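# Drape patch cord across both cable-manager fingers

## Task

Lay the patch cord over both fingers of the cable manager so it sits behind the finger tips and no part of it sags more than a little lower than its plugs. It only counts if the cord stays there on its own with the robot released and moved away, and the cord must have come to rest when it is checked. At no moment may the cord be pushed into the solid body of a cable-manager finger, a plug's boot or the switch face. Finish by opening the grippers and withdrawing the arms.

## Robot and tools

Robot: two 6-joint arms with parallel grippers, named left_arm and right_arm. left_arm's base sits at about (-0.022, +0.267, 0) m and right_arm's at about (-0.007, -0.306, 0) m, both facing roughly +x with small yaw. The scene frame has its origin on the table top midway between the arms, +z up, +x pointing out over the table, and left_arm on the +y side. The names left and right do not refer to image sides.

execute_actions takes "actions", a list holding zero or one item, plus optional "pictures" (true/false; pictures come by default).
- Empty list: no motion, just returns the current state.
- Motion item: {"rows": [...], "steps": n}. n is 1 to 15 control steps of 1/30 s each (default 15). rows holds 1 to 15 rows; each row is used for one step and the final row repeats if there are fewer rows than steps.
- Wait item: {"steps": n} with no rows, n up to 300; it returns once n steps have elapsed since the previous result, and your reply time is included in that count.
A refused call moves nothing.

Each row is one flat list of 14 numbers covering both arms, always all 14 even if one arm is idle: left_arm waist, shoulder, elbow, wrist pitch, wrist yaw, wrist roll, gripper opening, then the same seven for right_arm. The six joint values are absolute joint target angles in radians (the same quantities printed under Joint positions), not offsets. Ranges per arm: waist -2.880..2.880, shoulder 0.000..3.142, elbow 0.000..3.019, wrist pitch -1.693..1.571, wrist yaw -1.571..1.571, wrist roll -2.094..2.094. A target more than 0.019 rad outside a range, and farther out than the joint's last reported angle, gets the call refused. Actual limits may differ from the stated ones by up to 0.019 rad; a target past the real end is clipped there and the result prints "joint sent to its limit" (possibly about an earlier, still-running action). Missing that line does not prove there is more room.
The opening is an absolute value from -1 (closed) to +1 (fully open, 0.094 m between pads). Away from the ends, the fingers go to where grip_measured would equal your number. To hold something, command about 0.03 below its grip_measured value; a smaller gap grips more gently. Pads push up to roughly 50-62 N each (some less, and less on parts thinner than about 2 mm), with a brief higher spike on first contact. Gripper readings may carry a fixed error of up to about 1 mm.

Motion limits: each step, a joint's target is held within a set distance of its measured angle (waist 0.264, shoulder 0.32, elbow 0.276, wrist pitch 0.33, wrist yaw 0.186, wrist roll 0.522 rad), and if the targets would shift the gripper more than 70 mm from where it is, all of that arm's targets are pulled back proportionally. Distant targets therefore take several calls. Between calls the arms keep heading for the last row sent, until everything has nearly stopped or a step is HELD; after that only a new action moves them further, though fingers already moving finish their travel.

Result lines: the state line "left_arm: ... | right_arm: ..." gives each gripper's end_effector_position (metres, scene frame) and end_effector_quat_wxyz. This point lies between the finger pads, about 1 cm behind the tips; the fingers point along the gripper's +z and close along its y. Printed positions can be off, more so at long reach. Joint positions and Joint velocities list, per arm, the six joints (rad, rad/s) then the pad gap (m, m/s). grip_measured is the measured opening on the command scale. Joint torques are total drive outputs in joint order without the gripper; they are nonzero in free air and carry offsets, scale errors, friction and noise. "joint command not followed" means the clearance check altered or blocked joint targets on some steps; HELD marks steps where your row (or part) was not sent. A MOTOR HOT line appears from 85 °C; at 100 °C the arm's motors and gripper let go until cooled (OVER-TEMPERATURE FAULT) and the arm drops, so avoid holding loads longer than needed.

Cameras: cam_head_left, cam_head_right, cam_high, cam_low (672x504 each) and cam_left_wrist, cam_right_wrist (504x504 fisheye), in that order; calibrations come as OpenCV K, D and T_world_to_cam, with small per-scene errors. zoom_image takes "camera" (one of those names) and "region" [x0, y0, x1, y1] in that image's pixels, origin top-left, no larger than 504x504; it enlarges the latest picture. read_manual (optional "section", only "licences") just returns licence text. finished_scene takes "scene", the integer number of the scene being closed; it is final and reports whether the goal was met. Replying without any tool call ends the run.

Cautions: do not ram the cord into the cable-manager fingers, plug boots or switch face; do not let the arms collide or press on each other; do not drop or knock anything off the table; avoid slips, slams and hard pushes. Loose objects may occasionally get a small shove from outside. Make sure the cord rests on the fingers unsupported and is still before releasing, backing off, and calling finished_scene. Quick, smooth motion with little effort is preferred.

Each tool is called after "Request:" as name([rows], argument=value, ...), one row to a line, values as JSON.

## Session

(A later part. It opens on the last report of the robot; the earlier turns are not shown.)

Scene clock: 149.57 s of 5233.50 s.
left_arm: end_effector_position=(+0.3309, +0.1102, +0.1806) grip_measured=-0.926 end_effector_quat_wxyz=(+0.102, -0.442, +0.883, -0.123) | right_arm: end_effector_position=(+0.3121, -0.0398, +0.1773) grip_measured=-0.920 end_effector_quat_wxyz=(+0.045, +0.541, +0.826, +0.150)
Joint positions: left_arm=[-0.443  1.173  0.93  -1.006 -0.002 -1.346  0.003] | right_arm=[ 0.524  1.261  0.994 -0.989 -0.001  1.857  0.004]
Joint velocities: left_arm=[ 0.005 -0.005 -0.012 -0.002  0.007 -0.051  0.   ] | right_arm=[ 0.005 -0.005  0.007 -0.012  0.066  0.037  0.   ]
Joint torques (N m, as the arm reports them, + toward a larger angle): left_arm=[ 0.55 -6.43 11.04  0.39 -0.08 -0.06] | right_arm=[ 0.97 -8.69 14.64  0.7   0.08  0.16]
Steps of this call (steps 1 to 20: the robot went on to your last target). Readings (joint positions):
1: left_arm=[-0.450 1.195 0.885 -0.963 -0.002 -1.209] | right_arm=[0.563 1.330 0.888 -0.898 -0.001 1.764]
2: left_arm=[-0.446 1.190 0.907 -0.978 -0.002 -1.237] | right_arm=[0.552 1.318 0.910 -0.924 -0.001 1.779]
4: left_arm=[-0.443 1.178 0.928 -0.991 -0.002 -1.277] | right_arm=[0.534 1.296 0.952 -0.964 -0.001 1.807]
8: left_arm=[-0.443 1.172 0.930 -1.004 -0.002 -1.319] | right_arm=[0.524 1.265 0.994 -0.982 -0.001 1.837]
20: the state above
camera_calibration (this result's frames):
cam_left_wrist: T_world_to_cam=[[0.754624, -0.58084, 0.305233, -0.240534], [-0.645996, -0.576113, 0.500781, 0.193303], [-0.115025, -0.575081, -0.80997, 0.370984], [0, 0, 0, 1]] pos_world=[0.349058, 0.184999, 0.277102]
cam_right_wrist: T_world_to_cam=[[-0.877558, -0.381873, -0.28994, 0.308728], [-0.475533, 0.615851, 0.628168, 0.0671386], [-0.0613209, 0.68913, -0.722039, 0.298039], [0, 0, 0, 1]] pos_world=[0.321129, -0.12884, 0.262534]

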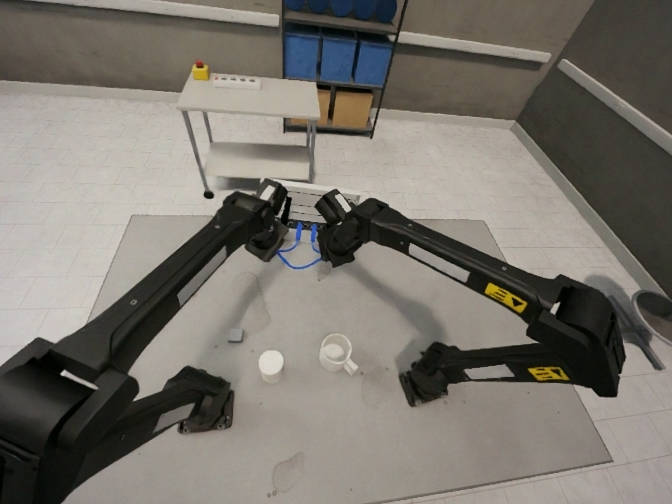

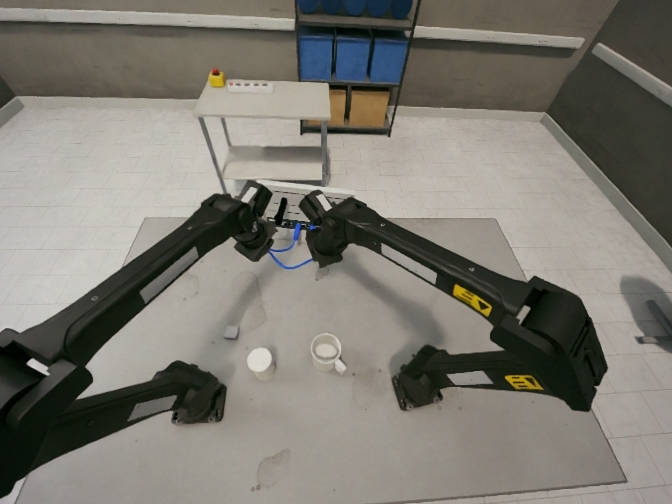

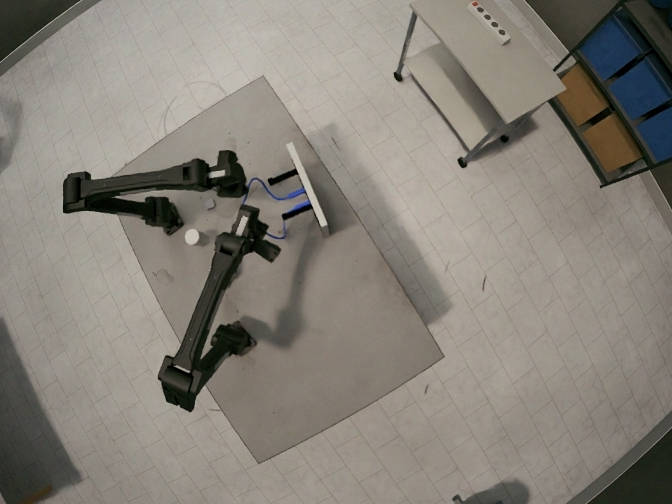

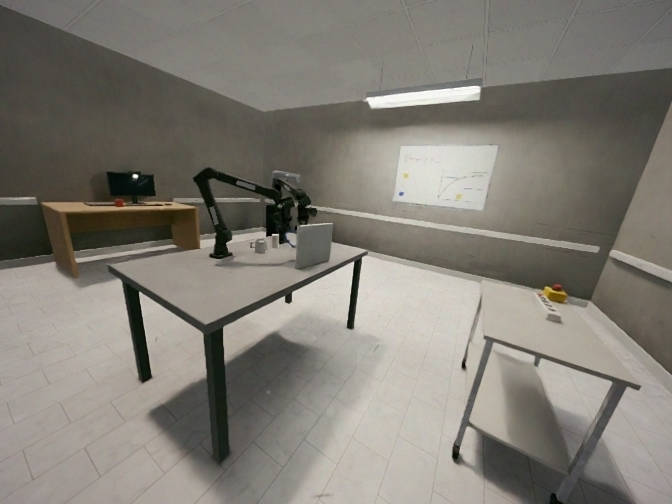

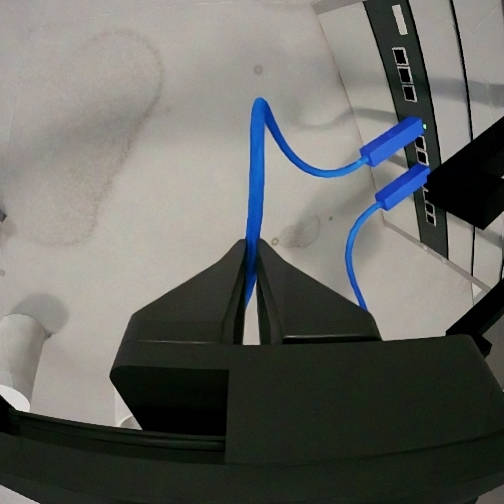

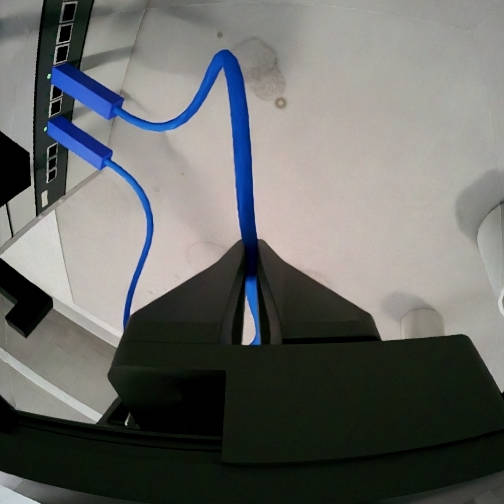

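Request:
execute_actions([
  {"rows":[[-0.431,1.188,0.973,-1.033,0,-1.388,-0.955,0.518,1.271,1.06,-1.019,0,1.884,-0.955],[-0.428,1.194,0.993,-1.049,0,-1.416,-0.955,0.51,1.274,1.079,-1.035,0,1.899,-0.955],[-0.426,1.199,1.012,-1.064,0,-1.444,-0.955,0.503,1.277,1.097,-1.051,0,1.913,-0.955],[-0.423,1.205,1.032,-1.079,0,-1.472,-0.955,0.496,1.28,1.115,-1.067,0,1.927,-0.955],[-0.421,1.21,1.052,-1.094,0,-1.5,-0.955,0.489,1.283,1.133,-1.083,0,1.942,-0.955],[-0.419,1.215,1.072,-1.11,0,-1.528,-0.955,0.481,1.286,1.152,-1.099,0,1.956,-0.955],[-0.416,1.221,1.092,-1.125,0,-1.556,-0.955,0.474,1.289,1.17,-1.115,0,1.97,-0.955],[-0.414,1.226,1.111,-1.14,0,-1.584,-0.955,0.467,1.292,1.188,-1.13,0,1.985,-0.955],[-0.411,1.232,1.131,-1.155,0,-1.612,-0.955,0.46,1.295,1.206,-1.146,0,1.999,-0.955],[-0.409,1.237,1.151,-1.171,0,-1.64,-0.955,0.452,1.298,1.225,-1.162,0,2.013,-0.955],[-0.407,1.242,1.171,-1.186,0,-1.668,-0.955,0.445,1.301,1.243,-1.178,0,2.028,-0.955],[-0.404,1.248,1.191,-1.201,0,-1.696,-0.955,0.438,1.304,1.261,-1.194,0,2.042,-0.955],[-0.402,1.253,1.21,-1.216,0,-1.724,-0.955,0.431,1.307,1.279,-1.21,0,2.056,-0.955],[-0.399,1.259,1.23,-1.232,0,-1.752,-0.955,0.423,1.31,1.298,-1.226,0,2.071,-0.955],[-0.397,1.264,1.25,-1.247,0,-1.78,-0.955,0.416,1.313,1.316,-1.242,0,2.085,-0.955]],"steps":15},
], pictures=false)

Request:
execute_actions([
  {"steps":20},
])

Scene clock: 189.50 s of 5233.50 s.
left_arm: end_effector_position=(+0.3624, +0.1094, +0.2461) grip_measured=-0.926 end_effector_quat_wxyz=(+0.076, -0.586, +0.798, -0.123) | right_arm: end_effector_position=(+0.3515, -0.0588, +0.2480) grip_measured=-0.920 end_effector_quat_wxyz=(+0.038, +0.641, +0.753, +0.142)
Joint positions: left_arm=[-0.414  1.244  1.167 -1.205 -0.002 -1.656  0.003] | right_arm=[ 0.433  1.293  1.214 -1.197 -0.001  2.015  0.004]
Joint velocities: left_arm=[ 0.073  0.122  0.584 -0.442  0.11  -0.755 -0.   ] | right_arm=[-0.22   0.044  0.545 -0.457 -0.022  0.315 -0.001]
Joint torques (N m, as the arm reports them, + toward a larger angle): left_arm=[ 0.9  -6.99 13.08  0.22 -0.08  0.  ] | right_arm=[-0.69 -9.02 16.55  0.47  0.03  0.16]
joint sent to its limit (right arm) — the command would take joint 6 (wrist roll) past its upper limit, so that joint was sent only as far as its limit.
Steps of this call (steps 1 to 15: the robot went on to your last target; steps 16 to 140: nothing new was sent; then 34.77 s passed at rest; steps 141 to 155: all 15 steps of this action). Readings (joint positions):
141: left_arm=[-0.443 1.173 0.930 -1.009 -0.002 -1.352] | right_arm=[0.524 1.261 0.994 -0.993 -0.001 1.860]
142: left_arm=[-0.442 1.174 0.931 -1.017 -0.002 -1.362] | right_arm=[0.523 1.261 0.996 -1.001 -0.001 1.865]
144: left_arm=[-0.441 1.182 0.944 -1.044 -0.002 -1.391] | right_arm=[0.518 1.263 1.005 -1.028 -0.001 1.881]
148: left_arm=[-0.432 1.212 1.015 -1.103 -0.002 -1.475] | right_arm=[0.489 1.277 1.067 -1.091 -0.001 1.924]
155: the state above

Scene clock: 190.17 s of 5233.50 s.
left_arm: end_effector_position=(+0.3679, +0.1094, +0.2579) grip_measured=-0.926 end_effector_quat_wxyz=(+0.069, -0.631, +0.763, -0.126) | right_arm: end_effector_position=(+0.3594, -0.0621, +0.2618) grip_measured=-0.920 end_effector_quat_wxyz=(+0.036, +0.666, +0.731, +0.145)
Joint positions: left_arm=[-0.409  1.255  1.208 -1.234 -0.002 -1.766  0.003] | right_arm=[ 0.416  1.301  1.256 -1.227 -0.001  2.067  0.004]
Joint velocities: left_arm=[ 0.005 -0.005 -0.017  0.002 -0.022 -0.051 -0.001] | right_arm=[-0.024 -0.005 -0.007 -0.012 -0.095  0.022  0.001]
Joint torques (N m, as the arm reports them, + toward a larger angle): left_arm=[ 0.79 -7.81 12.71  0.32 -0.08 -0.1 ] | right_arm=[ 0.61 -9.58 15.71  0.66  0.04  0.17]
joint sent to its limit (right arm) — the command would take joint 6 (wrist roll) past its upper limit, so that joint was sent only as far as its limit.
Steps of this call (steps 1 to 20: the robot went on to your last target). Readings (joint positions):
1: left_arm=[-0.411 1.247 1.185 -1.217 -0.002 -1.678] | right_arm=[0.426 1.294 1.231 -1.209 -0.001 2.026]
2: left_arm=[-0.410 1.249 1.197 -1.222 -0.002 -1.696] | right_arm=[0.421 1.294 1.243 -1.215 -0.001 2.034]
4: left_arm=[-0.409 1.249 1.208 -1.228 -0.002 -1.721] | right_arm=[0.416 1.294 1.256 -1.221 -0.001 2.046]
8: left_arm=[-0.409 1.252 1.208 -1.234 -0.002 -1.749] | right_arm=[0.416 1.296 1.256 -1.226 -0.001 2.058]
20: the state above
camera_calibration (this result's frames):
cam_left_wrist: T_world_to_cam=[[0.944824, -0.173942, 0.277583, -0.399879], [-0.312983, -0.729469, 0.608207, 0.0446091], [0.0966957, -0.661527, -0.743661, 0.351792], [0, 0, 0, 1]] pos_world=[0.35776, 0.195705, 0.345482]
cam_right_wrist: T_world_to_cam=[[-0.963806, -0.0842265, -0.252952, 0.406023], [-0.238014, 0.699302, 0.674037, -0.0418821], [0.120118, 0.709847, -0.694038, 0.306031], [0, 0, 0, 1]] pos_world=[0.344598, -0.153749, 0.343331]

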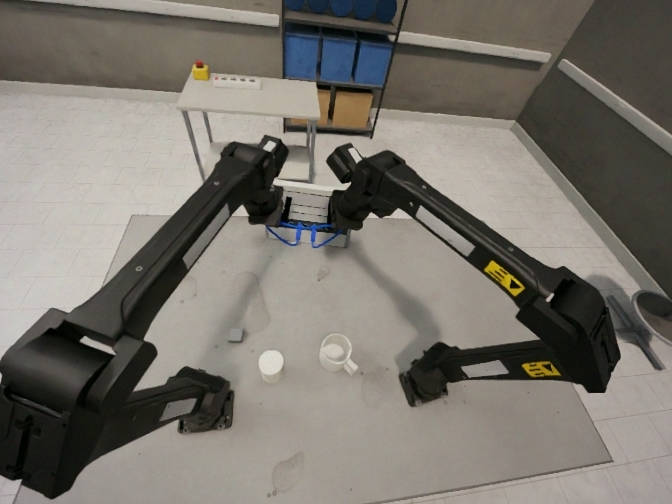

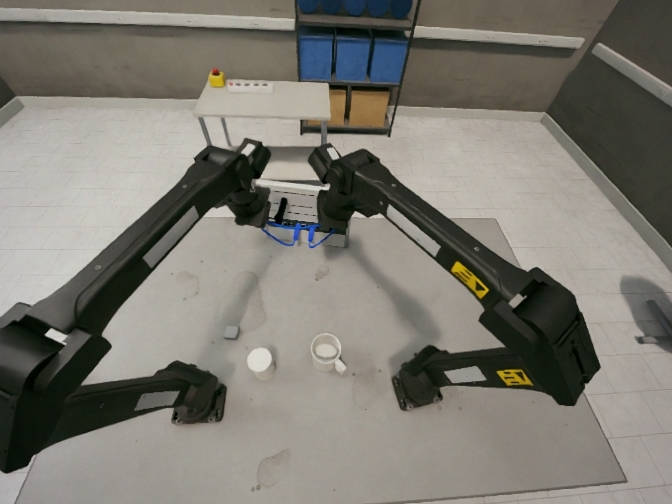

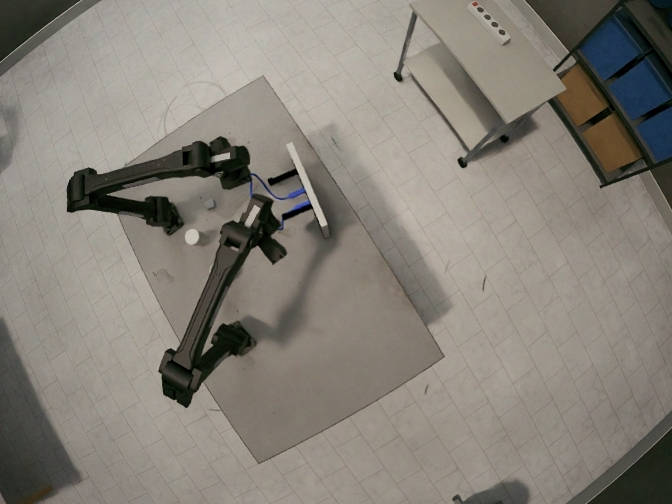

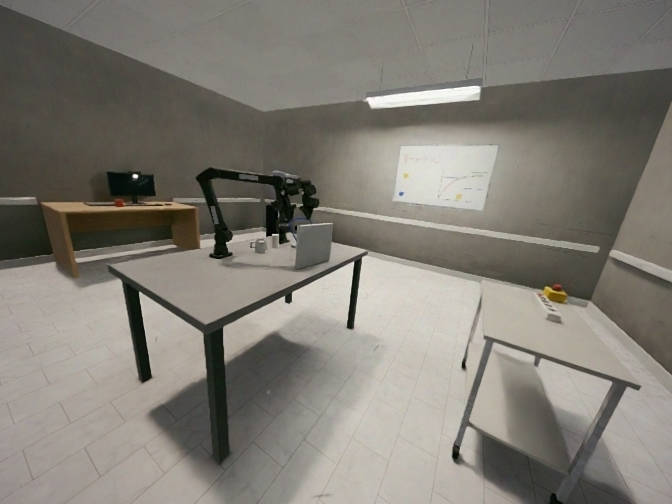

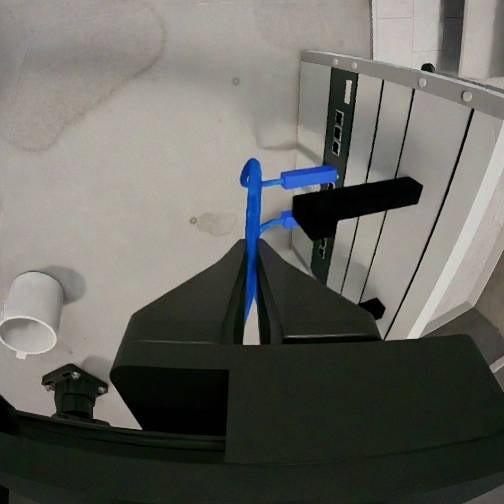

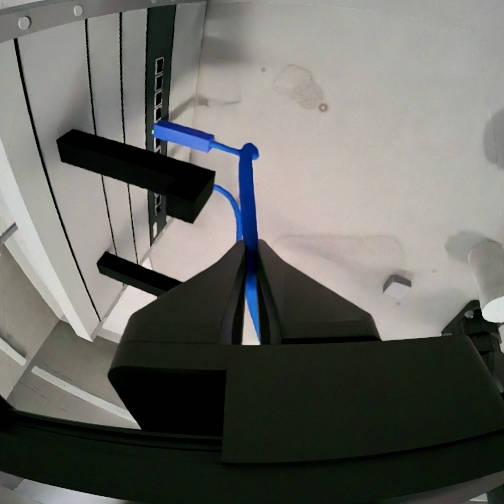

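Request:
execute_actions([
  {"rows":[[-0.397,1.264,1.275,-1.247,0,-1.777,-0.955,0.412,1.313,1.335,-1.243,0,2.07,-0.955],[-0.394,1.272,1.292,-1.247,0,-1.775,-0.955,0.404,1.32,1.348,-1.243,0,2.067,-0.955],[-0.39,1.288,1.309,-1.247,0,-1.772,-0.955,0.396,1.332,1.361,-1.243,0,2.064,-0.955],[-0.387,1.304,1.326,-1.247,0,-1.769,-0.955,0.388,1.344,1.374,-1.243,0,2.061,-0.955],[-0.384,1.32,1.343,-1.247,0,-1.767,-0.955,0.38,1.356,1.387,-1.243,0,2.058,-0.955],[-0.381,1.336,1.36,-1.247,0,-1.764,-0.955,0.372,1.368,1.4,-1.244,0,2.055,-0.955],[-0.377,1.352,1.377,-1.247,0,-1.761,-0.955,0.364,1.38,1.413,-1.244,0,2.052,-0.955],[-0.374,1.368,1.394,-1.247,0,-1.759,-0.955,0.357,1.392,1.426,-1.244,0,2.049,-0.955],[-0.371,1.384,1.411,-1.247,0,-1.756,-0.955,0.349,1.404,1.439,-1.244,0,2.046,-0.955],[-0.367,1.4,1.428,-1.247,0,-1.753,-0.955,0.341,1.416,1.452,-1.244,0,2.043,-0.955],[-0.364,1.416,1.445,-1.247,0,-1.751,-0.955,0.333,1.428,1.465,-1.245,0,2.04,-0.955],[-0.361,1.432,1.462,-1.247,0,-1.748,-0.955,0.325,1.44,1.478,-1.245,0,2.037,-0.955],[-0.358,1.448,1.475,-1.247,0,-1.745,-0.955,0.317,1.452,1.489,-1.245,0,2.034,-0.955],[-0.354,1.464,1.48,-1.247,0,-1.743,-0.955,0.31,1.464,1.489,-1.245,0,2.032,-0.955],[-0.351,1.48,1.48,-1.247,0,-1.74,-0.955,0.302,1.475,1.489,-1.245,0,2.03,-0.955]],"steps":15},
], pictures=false)

Request:
execute_actions([
  {"steps":20},
])

Scene clock: 233.33 s of 5233.50 s.
left_arm: end_effector_position=(+0.4464, +0.0985, +0.2730) grip_measured=-0.926 end_effector_quat_wxyz=(+0.077, -0.642, +0.751, -0.134) | right_arm: end_effector_position=(+0.4313, -0.0720, +0.2697) grip_measured=-0.920 end_effector_quat_wxyz=(+0.045, +0.695, +0.703, +0.148)
Joint positions: left_arm=[-0.37   1.442  1.422 -1.239 -0.002 -1.76   0.003] | right_arm=[ 0.319  1.441  1.412 -1.232 -0.001  2.051  0.004]
Joint velocities: left_arm=[ 0.093  0.454  0.252  0.007 -0.051  0.125 -0.   ] | right_arm=[-0.23   0.327  0.178  0.002  0.037 -0.11  -0.001]
Joint torques (N m, as the arm reports them, + toward a larger angle): left_arm=[  1.3  -10.37  13.01   0.92  -0.08   0.13] | right_arm=[ -0.38 -10.9   16.02   0.46   0.05  -0.09]
joint sent to its limit (right arm) — the command would take joint 6 (wrist roll) past its upper limit, so that joint was sent only as far as its limit.
Steps of this call (steps 1 to 15: the robot went on to your last target; steps 16 to 90: nothing new was sent; then 39.67 s passed at rest; steps 91 to 105: all 15 steps of this action). Readings (joint positions):
91: left_arm=[-0.409 1.255 1.209 -1.235 -0.002 -1.768] | right_arm=[0.416 1.301 1.256 -1.227 -0.001 2.068]
92: left_arm=[-0.408 1.256 1.213 -1.236 -0.002 -1.768] | right_arm=[0.416 1.301 1.258 -1.228 -0.001 2.068]
94: left_arm=[-0.407 1.267 1.234 -1.239 -0.002 -1.768] | right_arm=[0.411 1.308 1.269 -1.231 -0.001 2.068]
98: left_arm=[-0.396 1.322 1.314 -1.239 -0.002 -1.768] | right_arm=[0.381 1.349 1.325 -1.232 -0.001 2.065]
105: the state above

Scene clock: 234.00 s of 5233.50 s.
left_arm: end_effector_position=(+0.4554, +0.1002, +0.2556) grip_measured=-0.926 end_effector_quat_wxyz=(+0.070, -0.644, +0.752, -0.118) | right_arm: end_effector_position=(+0.4409, -0.0778, +0.2554) grip_measured=-0.920 end_effector_quat_wxyz=(+0.043, +0.700, +0.700, +0.133)
Joint positions: left_arm=[-0.361  1.486  1.43  -1.239 -0.002 -1.752  0.003] | right_arm=[ 0.3    1.476  1.417 -1.232 -0.001  2.042  0.004]
Joint velocities: left_arm=[-0.005 -0.005  0.012 -0.007 -0.007 -0.081 -0.001] | right_arm=[-0.005 -0.015 -0.007 -0.022  0.066 -0.007  0.001]
Joint torques (N m, as the arm reports them, + toward a larger angle): left_arm=[  0.4  -12.06  13.35   0.51  -0.08   0.14] | right_arm=[  0.44 -12.61  16.82   0.31   0.05  -0.05]
Steps of this call (steps 1 to 20: the robot went on to your last target). Readings (joint positions):
1: left_arm=[-0.367 1.456 1.428 -1.239 -0.002 -1.758] | right_arm=[0.312 1.451 1.417 -1.232 -0.001 2.048]
2: left_arm=[-0.364 1.467 1.430 -1.239 -0.002 -1.757] | right_arm=[0.307 1.459 1.417 -1.232 -0.001 2.047]
4: left_arm=[-0.361 1.482 1.430 -1.239 -0.002 -1.755] | right_arm=[0.301 1.471 1.417 -1.232 -0.001 2.045]
8: left_arm=[-0.361 1.486 1.430 -1.239 -0.002 -1.754] | right_arm=[0.300 1.476 1.417 -1.232 -0.001 2.043]
20: the state above
camera_calibration (this result's frames):
cam_left_wrist: T_world_to_cam=[[0.953481, -0.143125, 0.265309, -0.487431], [-0.280277, -0.744933, 0.605409, 0.0540484], [0.110988, -0.651606, -0.750394, 0.329753], [0, 0, 0, 1]] pos_world=[0.443306, 0.185368, 0.344043]
cam_right_wrist: T_world_to_cam=[[-0.970811, 0.00114333, -0.239843, 0.487962], [-0.163524, 0.728388, 0.665366, -0.0356237], [0.17546, 0.685164, -0.70694, 0.279886], [0, 0, 0, 1]] pos_world=[0.418785, -0.166378, 0.3386]

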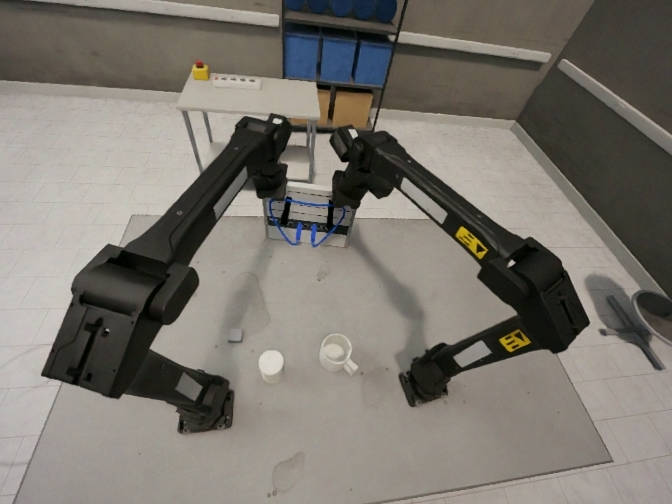

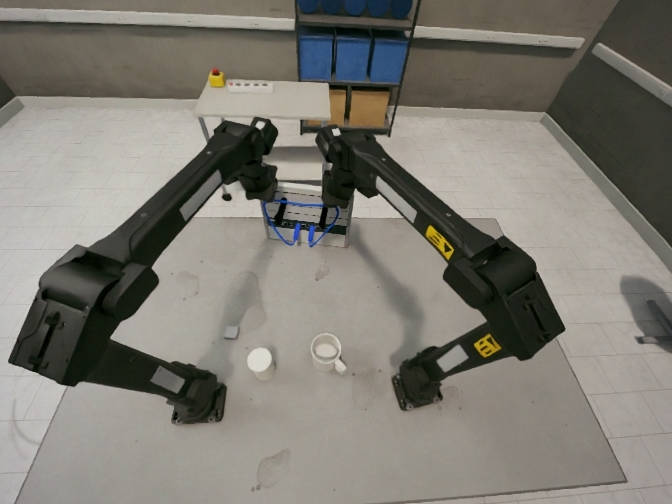

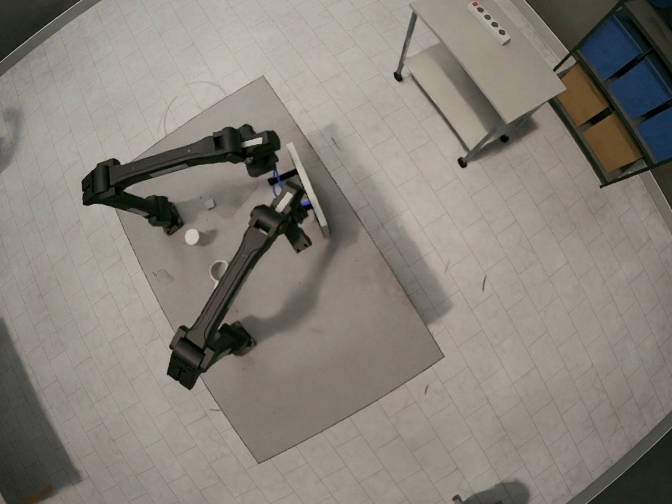

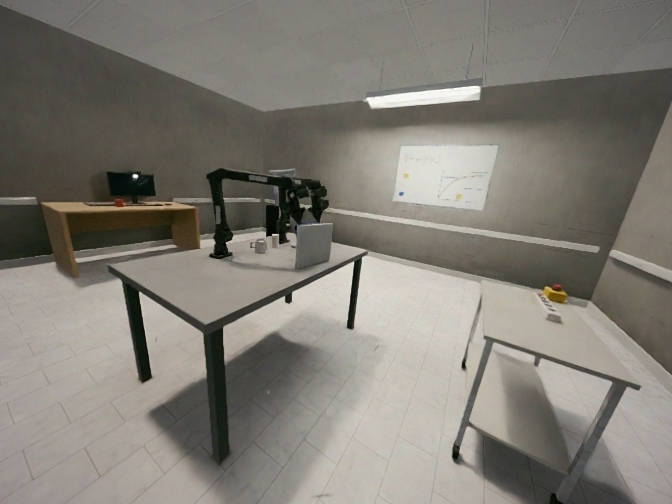

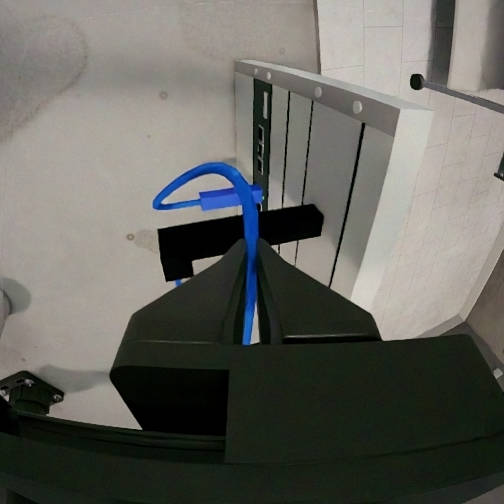

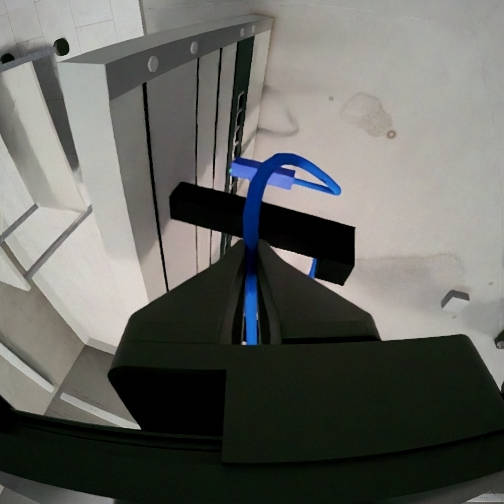

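Request:
execute_actions([
  {"rows":[[-0.351,1.48,1.424,-1.235,0,-1.74,-0.955,0.302,1.472,1.411,-1.233,0,2.03,-0.955],[-0.351,1.48,1.417,-1.222,0,-1.74,-0.955,0.302,1.472,1.404,-1.22,0,2.03,-0.955],[-0.351,1.48,1.41,-1.209,0,-1.74,-0.955,0.302,1.472,1.397,-1.208,0,2.03,-0.955],[-0.351,1.48,1.403,-1.196,0,-1.74,-0.955,0.302,1.472,1.39,-1.195,0,2.03,-0.955],[-0.351,1.48,1.396,-1.183,0,-1.74,-0.955,0.302,1.472,1.383,-1.183,0,2.03,-0.955],[-0.351,1.48,1.389,-1.17,0,-1.74,-0.955,0.302,1.472,1.376,-1.17,0,2.03,-0.955],[-0.351,1.48,1.382,-1.157,0,-1.74,-0.955,0.302,1.472,1.369,-1.157,0,2.03,-0.955],[-0.351,1.48,1.375,-1.145,0,-1.74,-0.955,0.302,1.472,1.362,-1.145,0,2.03,-0.955],[-0.351,1.48,1.368,-1.132,0,-1.74,-0.955,0.302,1.472,1.356,-1.132,0,2.03,-0.955]],"steps":15},
], pictures=false)

Request:
execute_actions([
  {"steps":10},
])

Scene clock: 254.30 s of 5233.50 s.
left_arm: end_effector_position=(+0.4595, +0.0987, +0.2358) grip_measured=-0.926 end_effector_quat_wxyz=(+0.077, -0.643, +0.751, -0.131) | right_arm: end_effector_position=(+0.4436, -0.0764, +0.2362) grip_measured=-0.920 end_effector_quat_wxyz=(+0.046, +0.699, +0.699, +0.143)
Joint positions: left_arm=[-0.361  1.484  1.371 -1.153 -0.002 -1.752  0.003] | right_arm=[ 0.3    1.476  1.363 -1.158 -0.001  2.042  0.004]
Joint velocities: left_arm=[ 0.005 -0.015 -0.007  0.022  0.022  0.066  0.   ] | right_arm=[-0.005  0.005 -0.007  0.037 -0.066 -0.022  0.001]
Joint torques (N m, as the arm reports them, + toward a larger angle): left_arm=[  0.55 -12.03   9.25   1.5   -0.08   0.15] | right_arm=[  0.16 -13.2    9.87   1.99   0.08  -0.1 ]
Steps of this call (steps 1 to 15: the robot went on to your last target; steps 16 to 90: nothing new was sent; then 16.80 s passed at rest; steps 91 to 105: all 15 steps of this action). Readings (joint positions):
91: left_arm=[-0.361 1.486 1.430 -1.239 -0.002 -1.752] | right_arm=[0.300 1.476 1.417 -1.232 -0.001 2.042]
92: left_arm=[-0.361 1.486 1.429 -1.239 -0.002 -1.752] | right_arm=[0.300 1.476 1.417 -1.232 -0.001 2.042]
94: left_arm=[-0.361 1.485 1.422 -1.230 -0.002 -1.752] | right_arm=[0.300 1.476 1.413 -1.228 -0.001 2.042]
98: left_arm=[-0.361 1.484 1.393 -1.186 -0.002 -1.752] | right_arm=[0.300 1.476 1.387 -1.190 -0.001 2.042]
105: the state above

Scene clock: 254.63 s of 5233.50 s.
left_arm: end_effector_position=(+0.4598, +0.0986, +0.2358) grip_measured=-0.926 end_effector_quat_wxyz=(+0.077, -0.643, +0.751, -0.131) | right_arm: end_effector_position=(+0.4439, -0.0762, +0.2363) grip_measured=-0.920 end_effector_quat_wxyz=(+0.046, +0.699, +0.700, +0.143)
Joint positions: left_arm=[-0.361  1.484  1.371 -1.152 -0.002 -1.752  0.003] | right_arm=[ 0.3    1.476  1.363 -1.156 -0.001  2.042  0.004]
Joint velocities: left_arm=[-0.015 -0.005 -0.002 -0.002 -0.022  0.007  0.001] | right_arm=[-0.005 -0.005  0.012  0.012  0.007 -0.022 -0.001]
Joint torques (N m, as the arm reports them, + toward a larger angle): left_arm=[  0.64 -11.96   8.77   1.63  -0.07   0.14] | right_arm=[  0.63 -13.47   9.49   2.2    0.09  -0.09]
Steps of this call (steps 1 to 10: the robot went on to your last target). Readings (joint positions):
1: left_arm=[-0.361 1.484 1.371 -1.152 -0.002 -1.752] | right_arm=[0.300 1.476 1.363 -1.157 -0.001 2.042]
2: left_arm=[-0.361 1.484 1.371 -1.152 -0.002 -1.752] | right_arm=[0.300 1.476 1.363 -1.156 -0.001 2.042]
4: left_arm=[-0.361 1.484 1.371 -1.152 -0.002 -1.752] | right_arm=[0.300 1.476 1.363 -1.156 -0.001 2.042]
8: left_arm=[-0.361 1.484 1.371 -1.152 -0.002 -1.752] | right_arm=[0.300 1.476 1.363 -1.156 -0.001 2.042]
10: the state above
camera_calibration (this result's frames):
cam_left_wrist: T_world_to_cam=[[0.945467, -0.14072, 0.293752, -0.48986], [-0.29778, -0.73887, 0.604481, 0.0737608], [0.131982, -0.658991, -0.740481, 0.302181], [0, 0, 0, 1]] pos_world=[0.445228, 0.184701, 0.32307]
cam_right_wrist: T_world_to_cam=[[-0.965972, 0.00322943, -0.258625, 0.488736], [-0.176745, 0.721793, 0.669161, -0.0190808], [0.188835, 0.692101, -0.696661, 0.256988], [0, 0, 0, 1]] pos_world=[0.420205, -0.165668, 0.318201]

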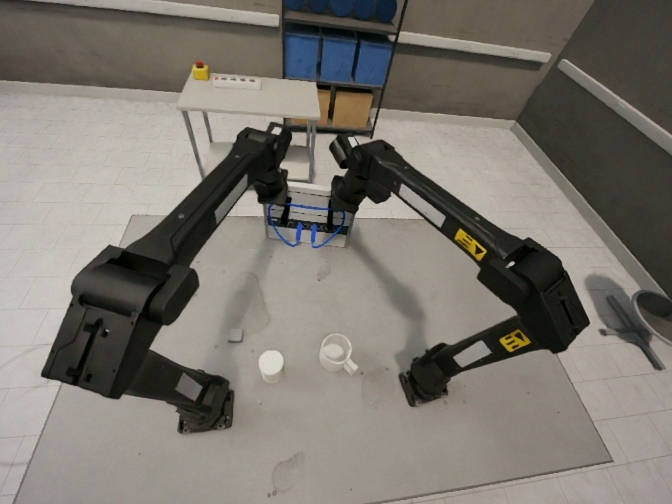

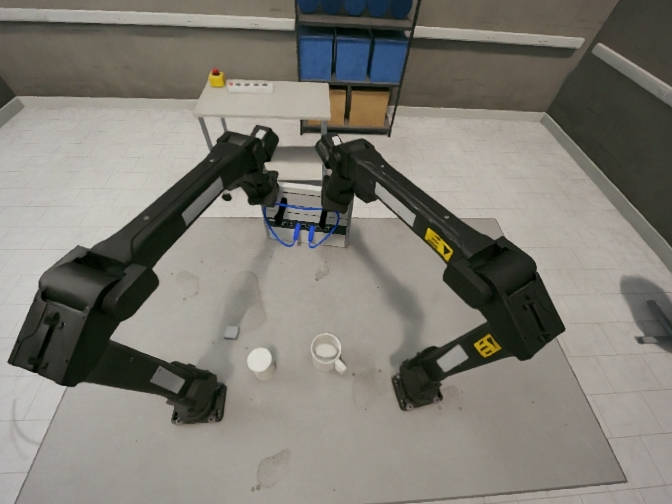

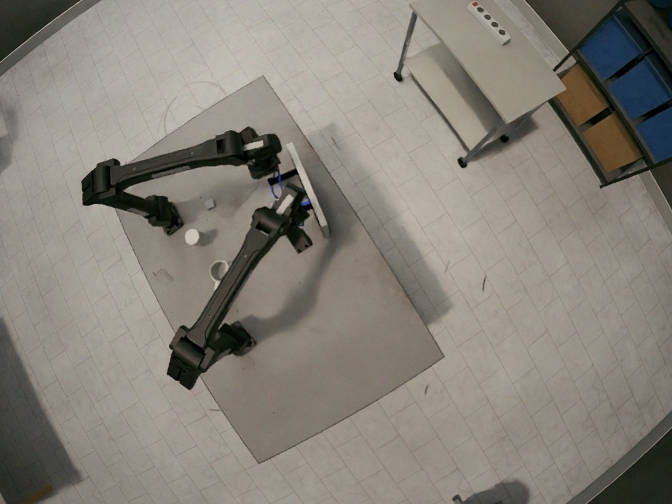

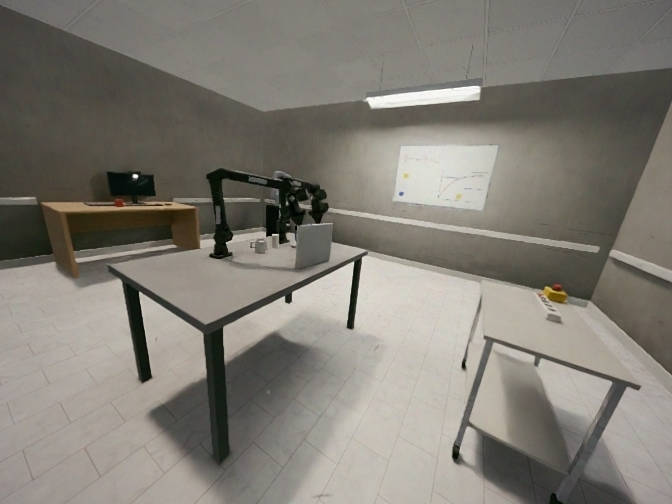

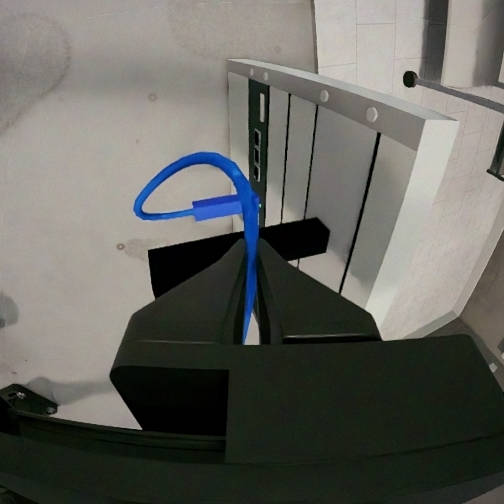

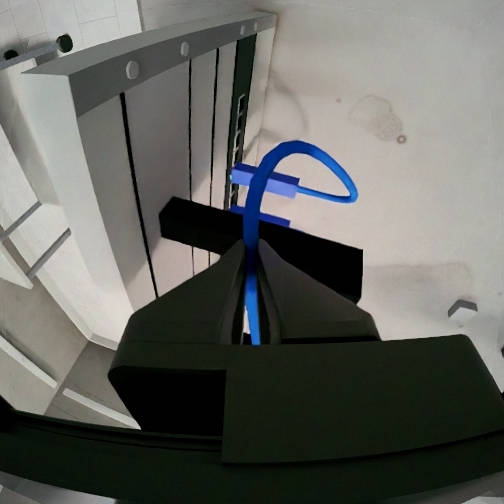

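Release, lift.

Request:
execute_actions([
  {"rows":[[-0.351,1.48,1.368,-1.132,0,-1.74,-0.85,0.302,1.472,1.356,-1.132,0,2.03,-0.85],[-0.351,1.48,1.368,-1.132,0,-1.74,-0.6,0.302,1.472,1.356,-1.132,0,2.03,-0.6]],"steps":15},
], pictures=false)

Request:
execute_actions([
  {"rows":[[-0.351,1.475,1.42,-1.16,0,-1.74,-0.6,0.302,1.468,1.42,-1.16,0,2.03,-0.6],[-0.351,1.47,1.44,-1.18,0,-1.74,-0.6,0.302,1.464,1.44,-1.18,0,2.03,-0.6],[-0.351,1.465,1.46,-1.2,0,-1.74,-0.6,0.302,1.46,1.46,-1.2,0,2.03,-0.6],[-0.351,1.46,1.48,-1.22,0,-1.74,-0.6,0.302,1.456,1.48,-1.22,0,2.03,-0.6],[-0.351,1.455,1.5,-1.24,0,-1.74,-0.6,0.302,1.452,1.5,-1.24,0,2.03,-0.6],[-0.351,1.45,1.52,-1.26,0,-1.74,-0.6,0.302,1.448,1.52,-1.26,0,2.03,-0.6],[-0.351,1.445,1.54,-1.28,0,-1.74,-0.6,0.302,1.444,1.55,-1.28,0,2.03,-0.6]],"steps":15},
])

Scene clock: 266.23 s of 5233.50 s.
left_arm: end_effector_position=(+0.4603, +0.0984, +0.2360) grip_measured=-0.602 end_effector_quat_wxyz=(+0.078, -0.643, +0.751, -0.132) | right_arm: end_effector_position=(+0.4444, -0.0760, +0.2365) grip_measured=-0.602 end_effector_quat_wxyz=(+0.047, +0.698, +0.699, +0.144)
Joint positions: left_arm=[-0.361  1.484  1.371 -1.149 -0.002 -1.752  0.019] | right_arm=[ 0.3    1.476  1.363 -1.153 -0.001  2.042  0.019]
Joint velocities: left_arm=[-0.015 -0.005  0.012  0.007  0.007 -0.037  0.001] | right_arm=[ 0.005 -0.005 -0.007  0.002  0.022 -0.022  0.001]
Joint torques (N m, as the arm reports them, + toward a larger angle): left_arm=[  0.41 -12.24   9.13   1.42  -0.07   0.15] | right_arm=[  0.61 -13.69  10.     1.96   0.05  -0.04]
Steps of this call (steps 1 to 15: the robot went on to your last target; steps 16 to 90: nothing new was sent; then 8.10 s passed at rest; steps 91 to 105: all 15 steps of this action). Readings (joint positions):
91: left_arm=[-0.361 1.484 1.371 -1.152 -0.002 -1.752] | right_arm=[0.300 1.476 1.363 -1.156 -0.001 2.042]
92: left_arm=[-0.361 1.484 1.371 -1.151 -0.002 -1.752] | right_arm=[0.300 1.476 1.363 -1.156 -0.001 2.042]
94: left_arm=[-0.361 1.484 1.371 -1.150 -0.002 -1.752] | right_arm=[0.300 1.476 1.363 -1.154 -0.001 2.042]
98: left_arm=[-0.361 1.484 1.371 -1.149 -0.002 -1.752] | right_arm=[0.300 1.476 1.363 -1.153 -0.001 2.042]
105: the state above

Scene clock: 266.73 s of 5233.50 s.
left_arm: end_effector_position=(+0.4576, +0.0994, +0.3118) grip_measured=-0.602 end_effector_quat_wxyz=(+0.094, -0.639, +0.747, -0.160) | right_arm: end_effector_position=(+0.4474, -0.0745, +0.2973) grip_measured=-0.602 end_effector_quat_wxyz=(+0.053, +0.696, +0.697, +0.164)
Joint positions: left_arm=[-0.361  1.433  1.501 -1.265 -0.002 -1.751  0.019] | right_arm=[ 0.3    1.453  1.49  -1.261 -0.001  2.041  0.019]
Joint velocities: left_arm=[ 0.005 -0.063 -0.017 -0.032  0.051  0.022  0.001] | right_arm=[-0.015 -0.093 -0.012 -0.027 -0.051  0.022  0.001]
Joint torques (N m, as the arm reports them, + toward a larger angle): left_arm=[  0.59 -10.1   12.54   0.65  -0.08   0.15] | right_arm=[  1.43 -12.67  16.01   0.27   0.1   -0.1 ]
Steps of this call (steps 1 to 15: all 15 steps of this action). Readings (joint positions):
1: left_arm=[-0.361 1.484 1.371 -1.149 -0.002 -1.752] | right_arm=[0.300 1.476 1.363 -1.153 -0.001 2.042]
2: left_arm=[-0.361 1.484 1.373 -1.154 -0.002 -1.752] | right_arm=[0.300 1.476 1.363 -1.155 -0.001 2.041]
4: left_arm=[-0.361 1.484 1.387 -1.179 -0.002 -1.752] | right_arm=[0.300 1.476 1.371 -1.177 -0.001 2.041]
8: left_arm=[-0.361 1.479 1.457 -1.247 -0.002 -1.752] | right_arm=[0.300 1.476 1.429 -1.243 -0.001 2.041]
15: the state above
camera_calibration (this result's frames):
cam_left_wrist: T_world_to_cam=[[0.924355, -0.134131, 0.357179, -0.520747], [-0.3372, -0.725201, 0.600316, 0.0457221], [0.178506, -0.675346, -0.715572, 0.331818], [0, 0, 0, 1]] pos_world=[0.437541, 0.187401, 0.395992]
cam_right_wrist: T_world_to_cam=[[-0.954904, 0.00811156, -0.296803, 0.514642], [-0.204076, 0.70815, 0.675927, -0.0513625], [0.215664, 0.706016, -0.67456, 0.280044], [0, 0, 0, 1]] pos_world=[0.420556, -0.165518, 0.376371]

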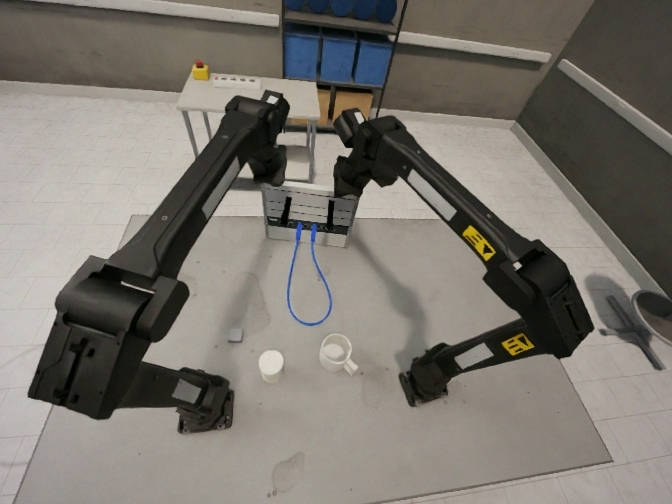

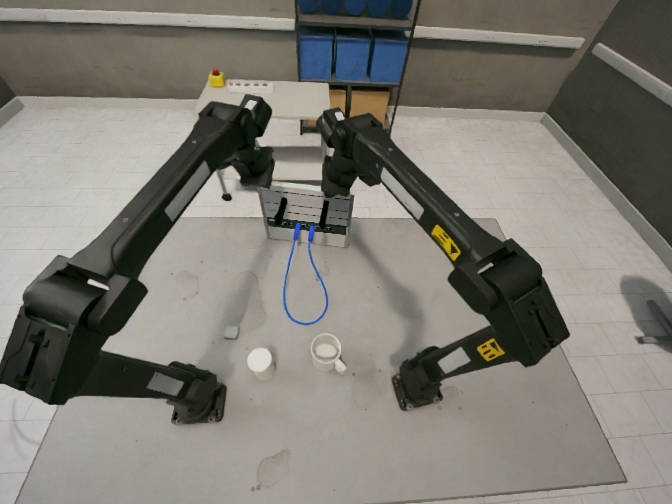

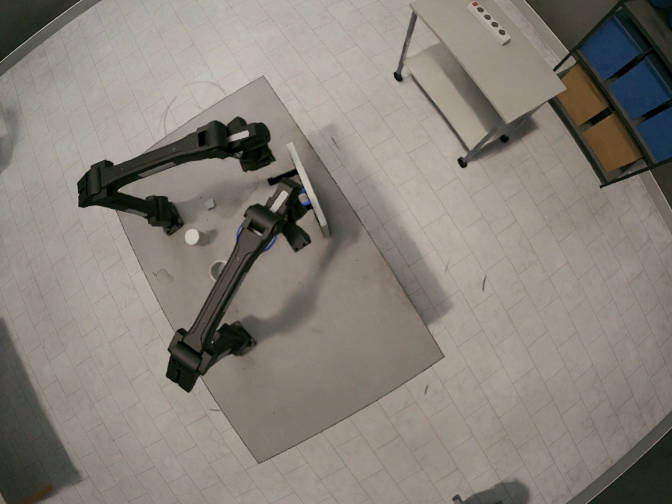

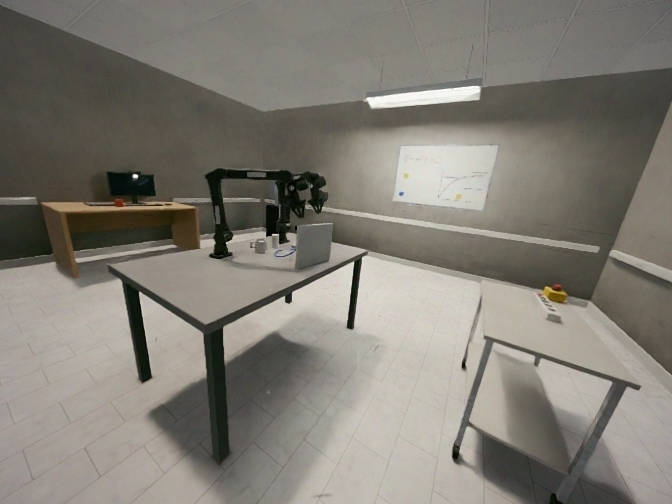

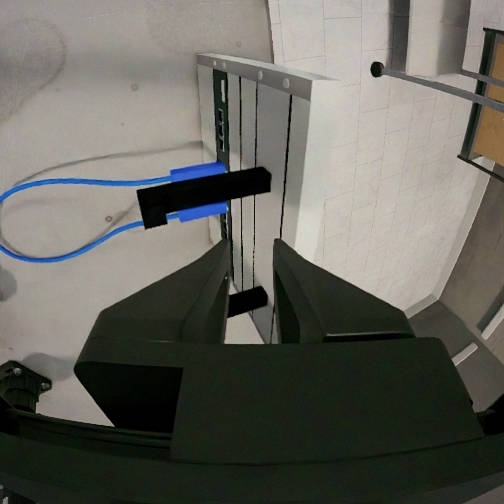

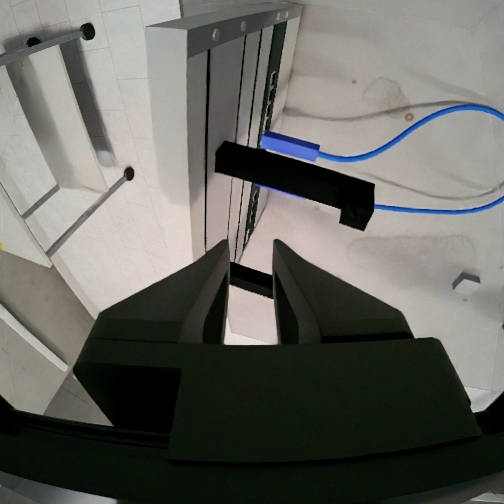

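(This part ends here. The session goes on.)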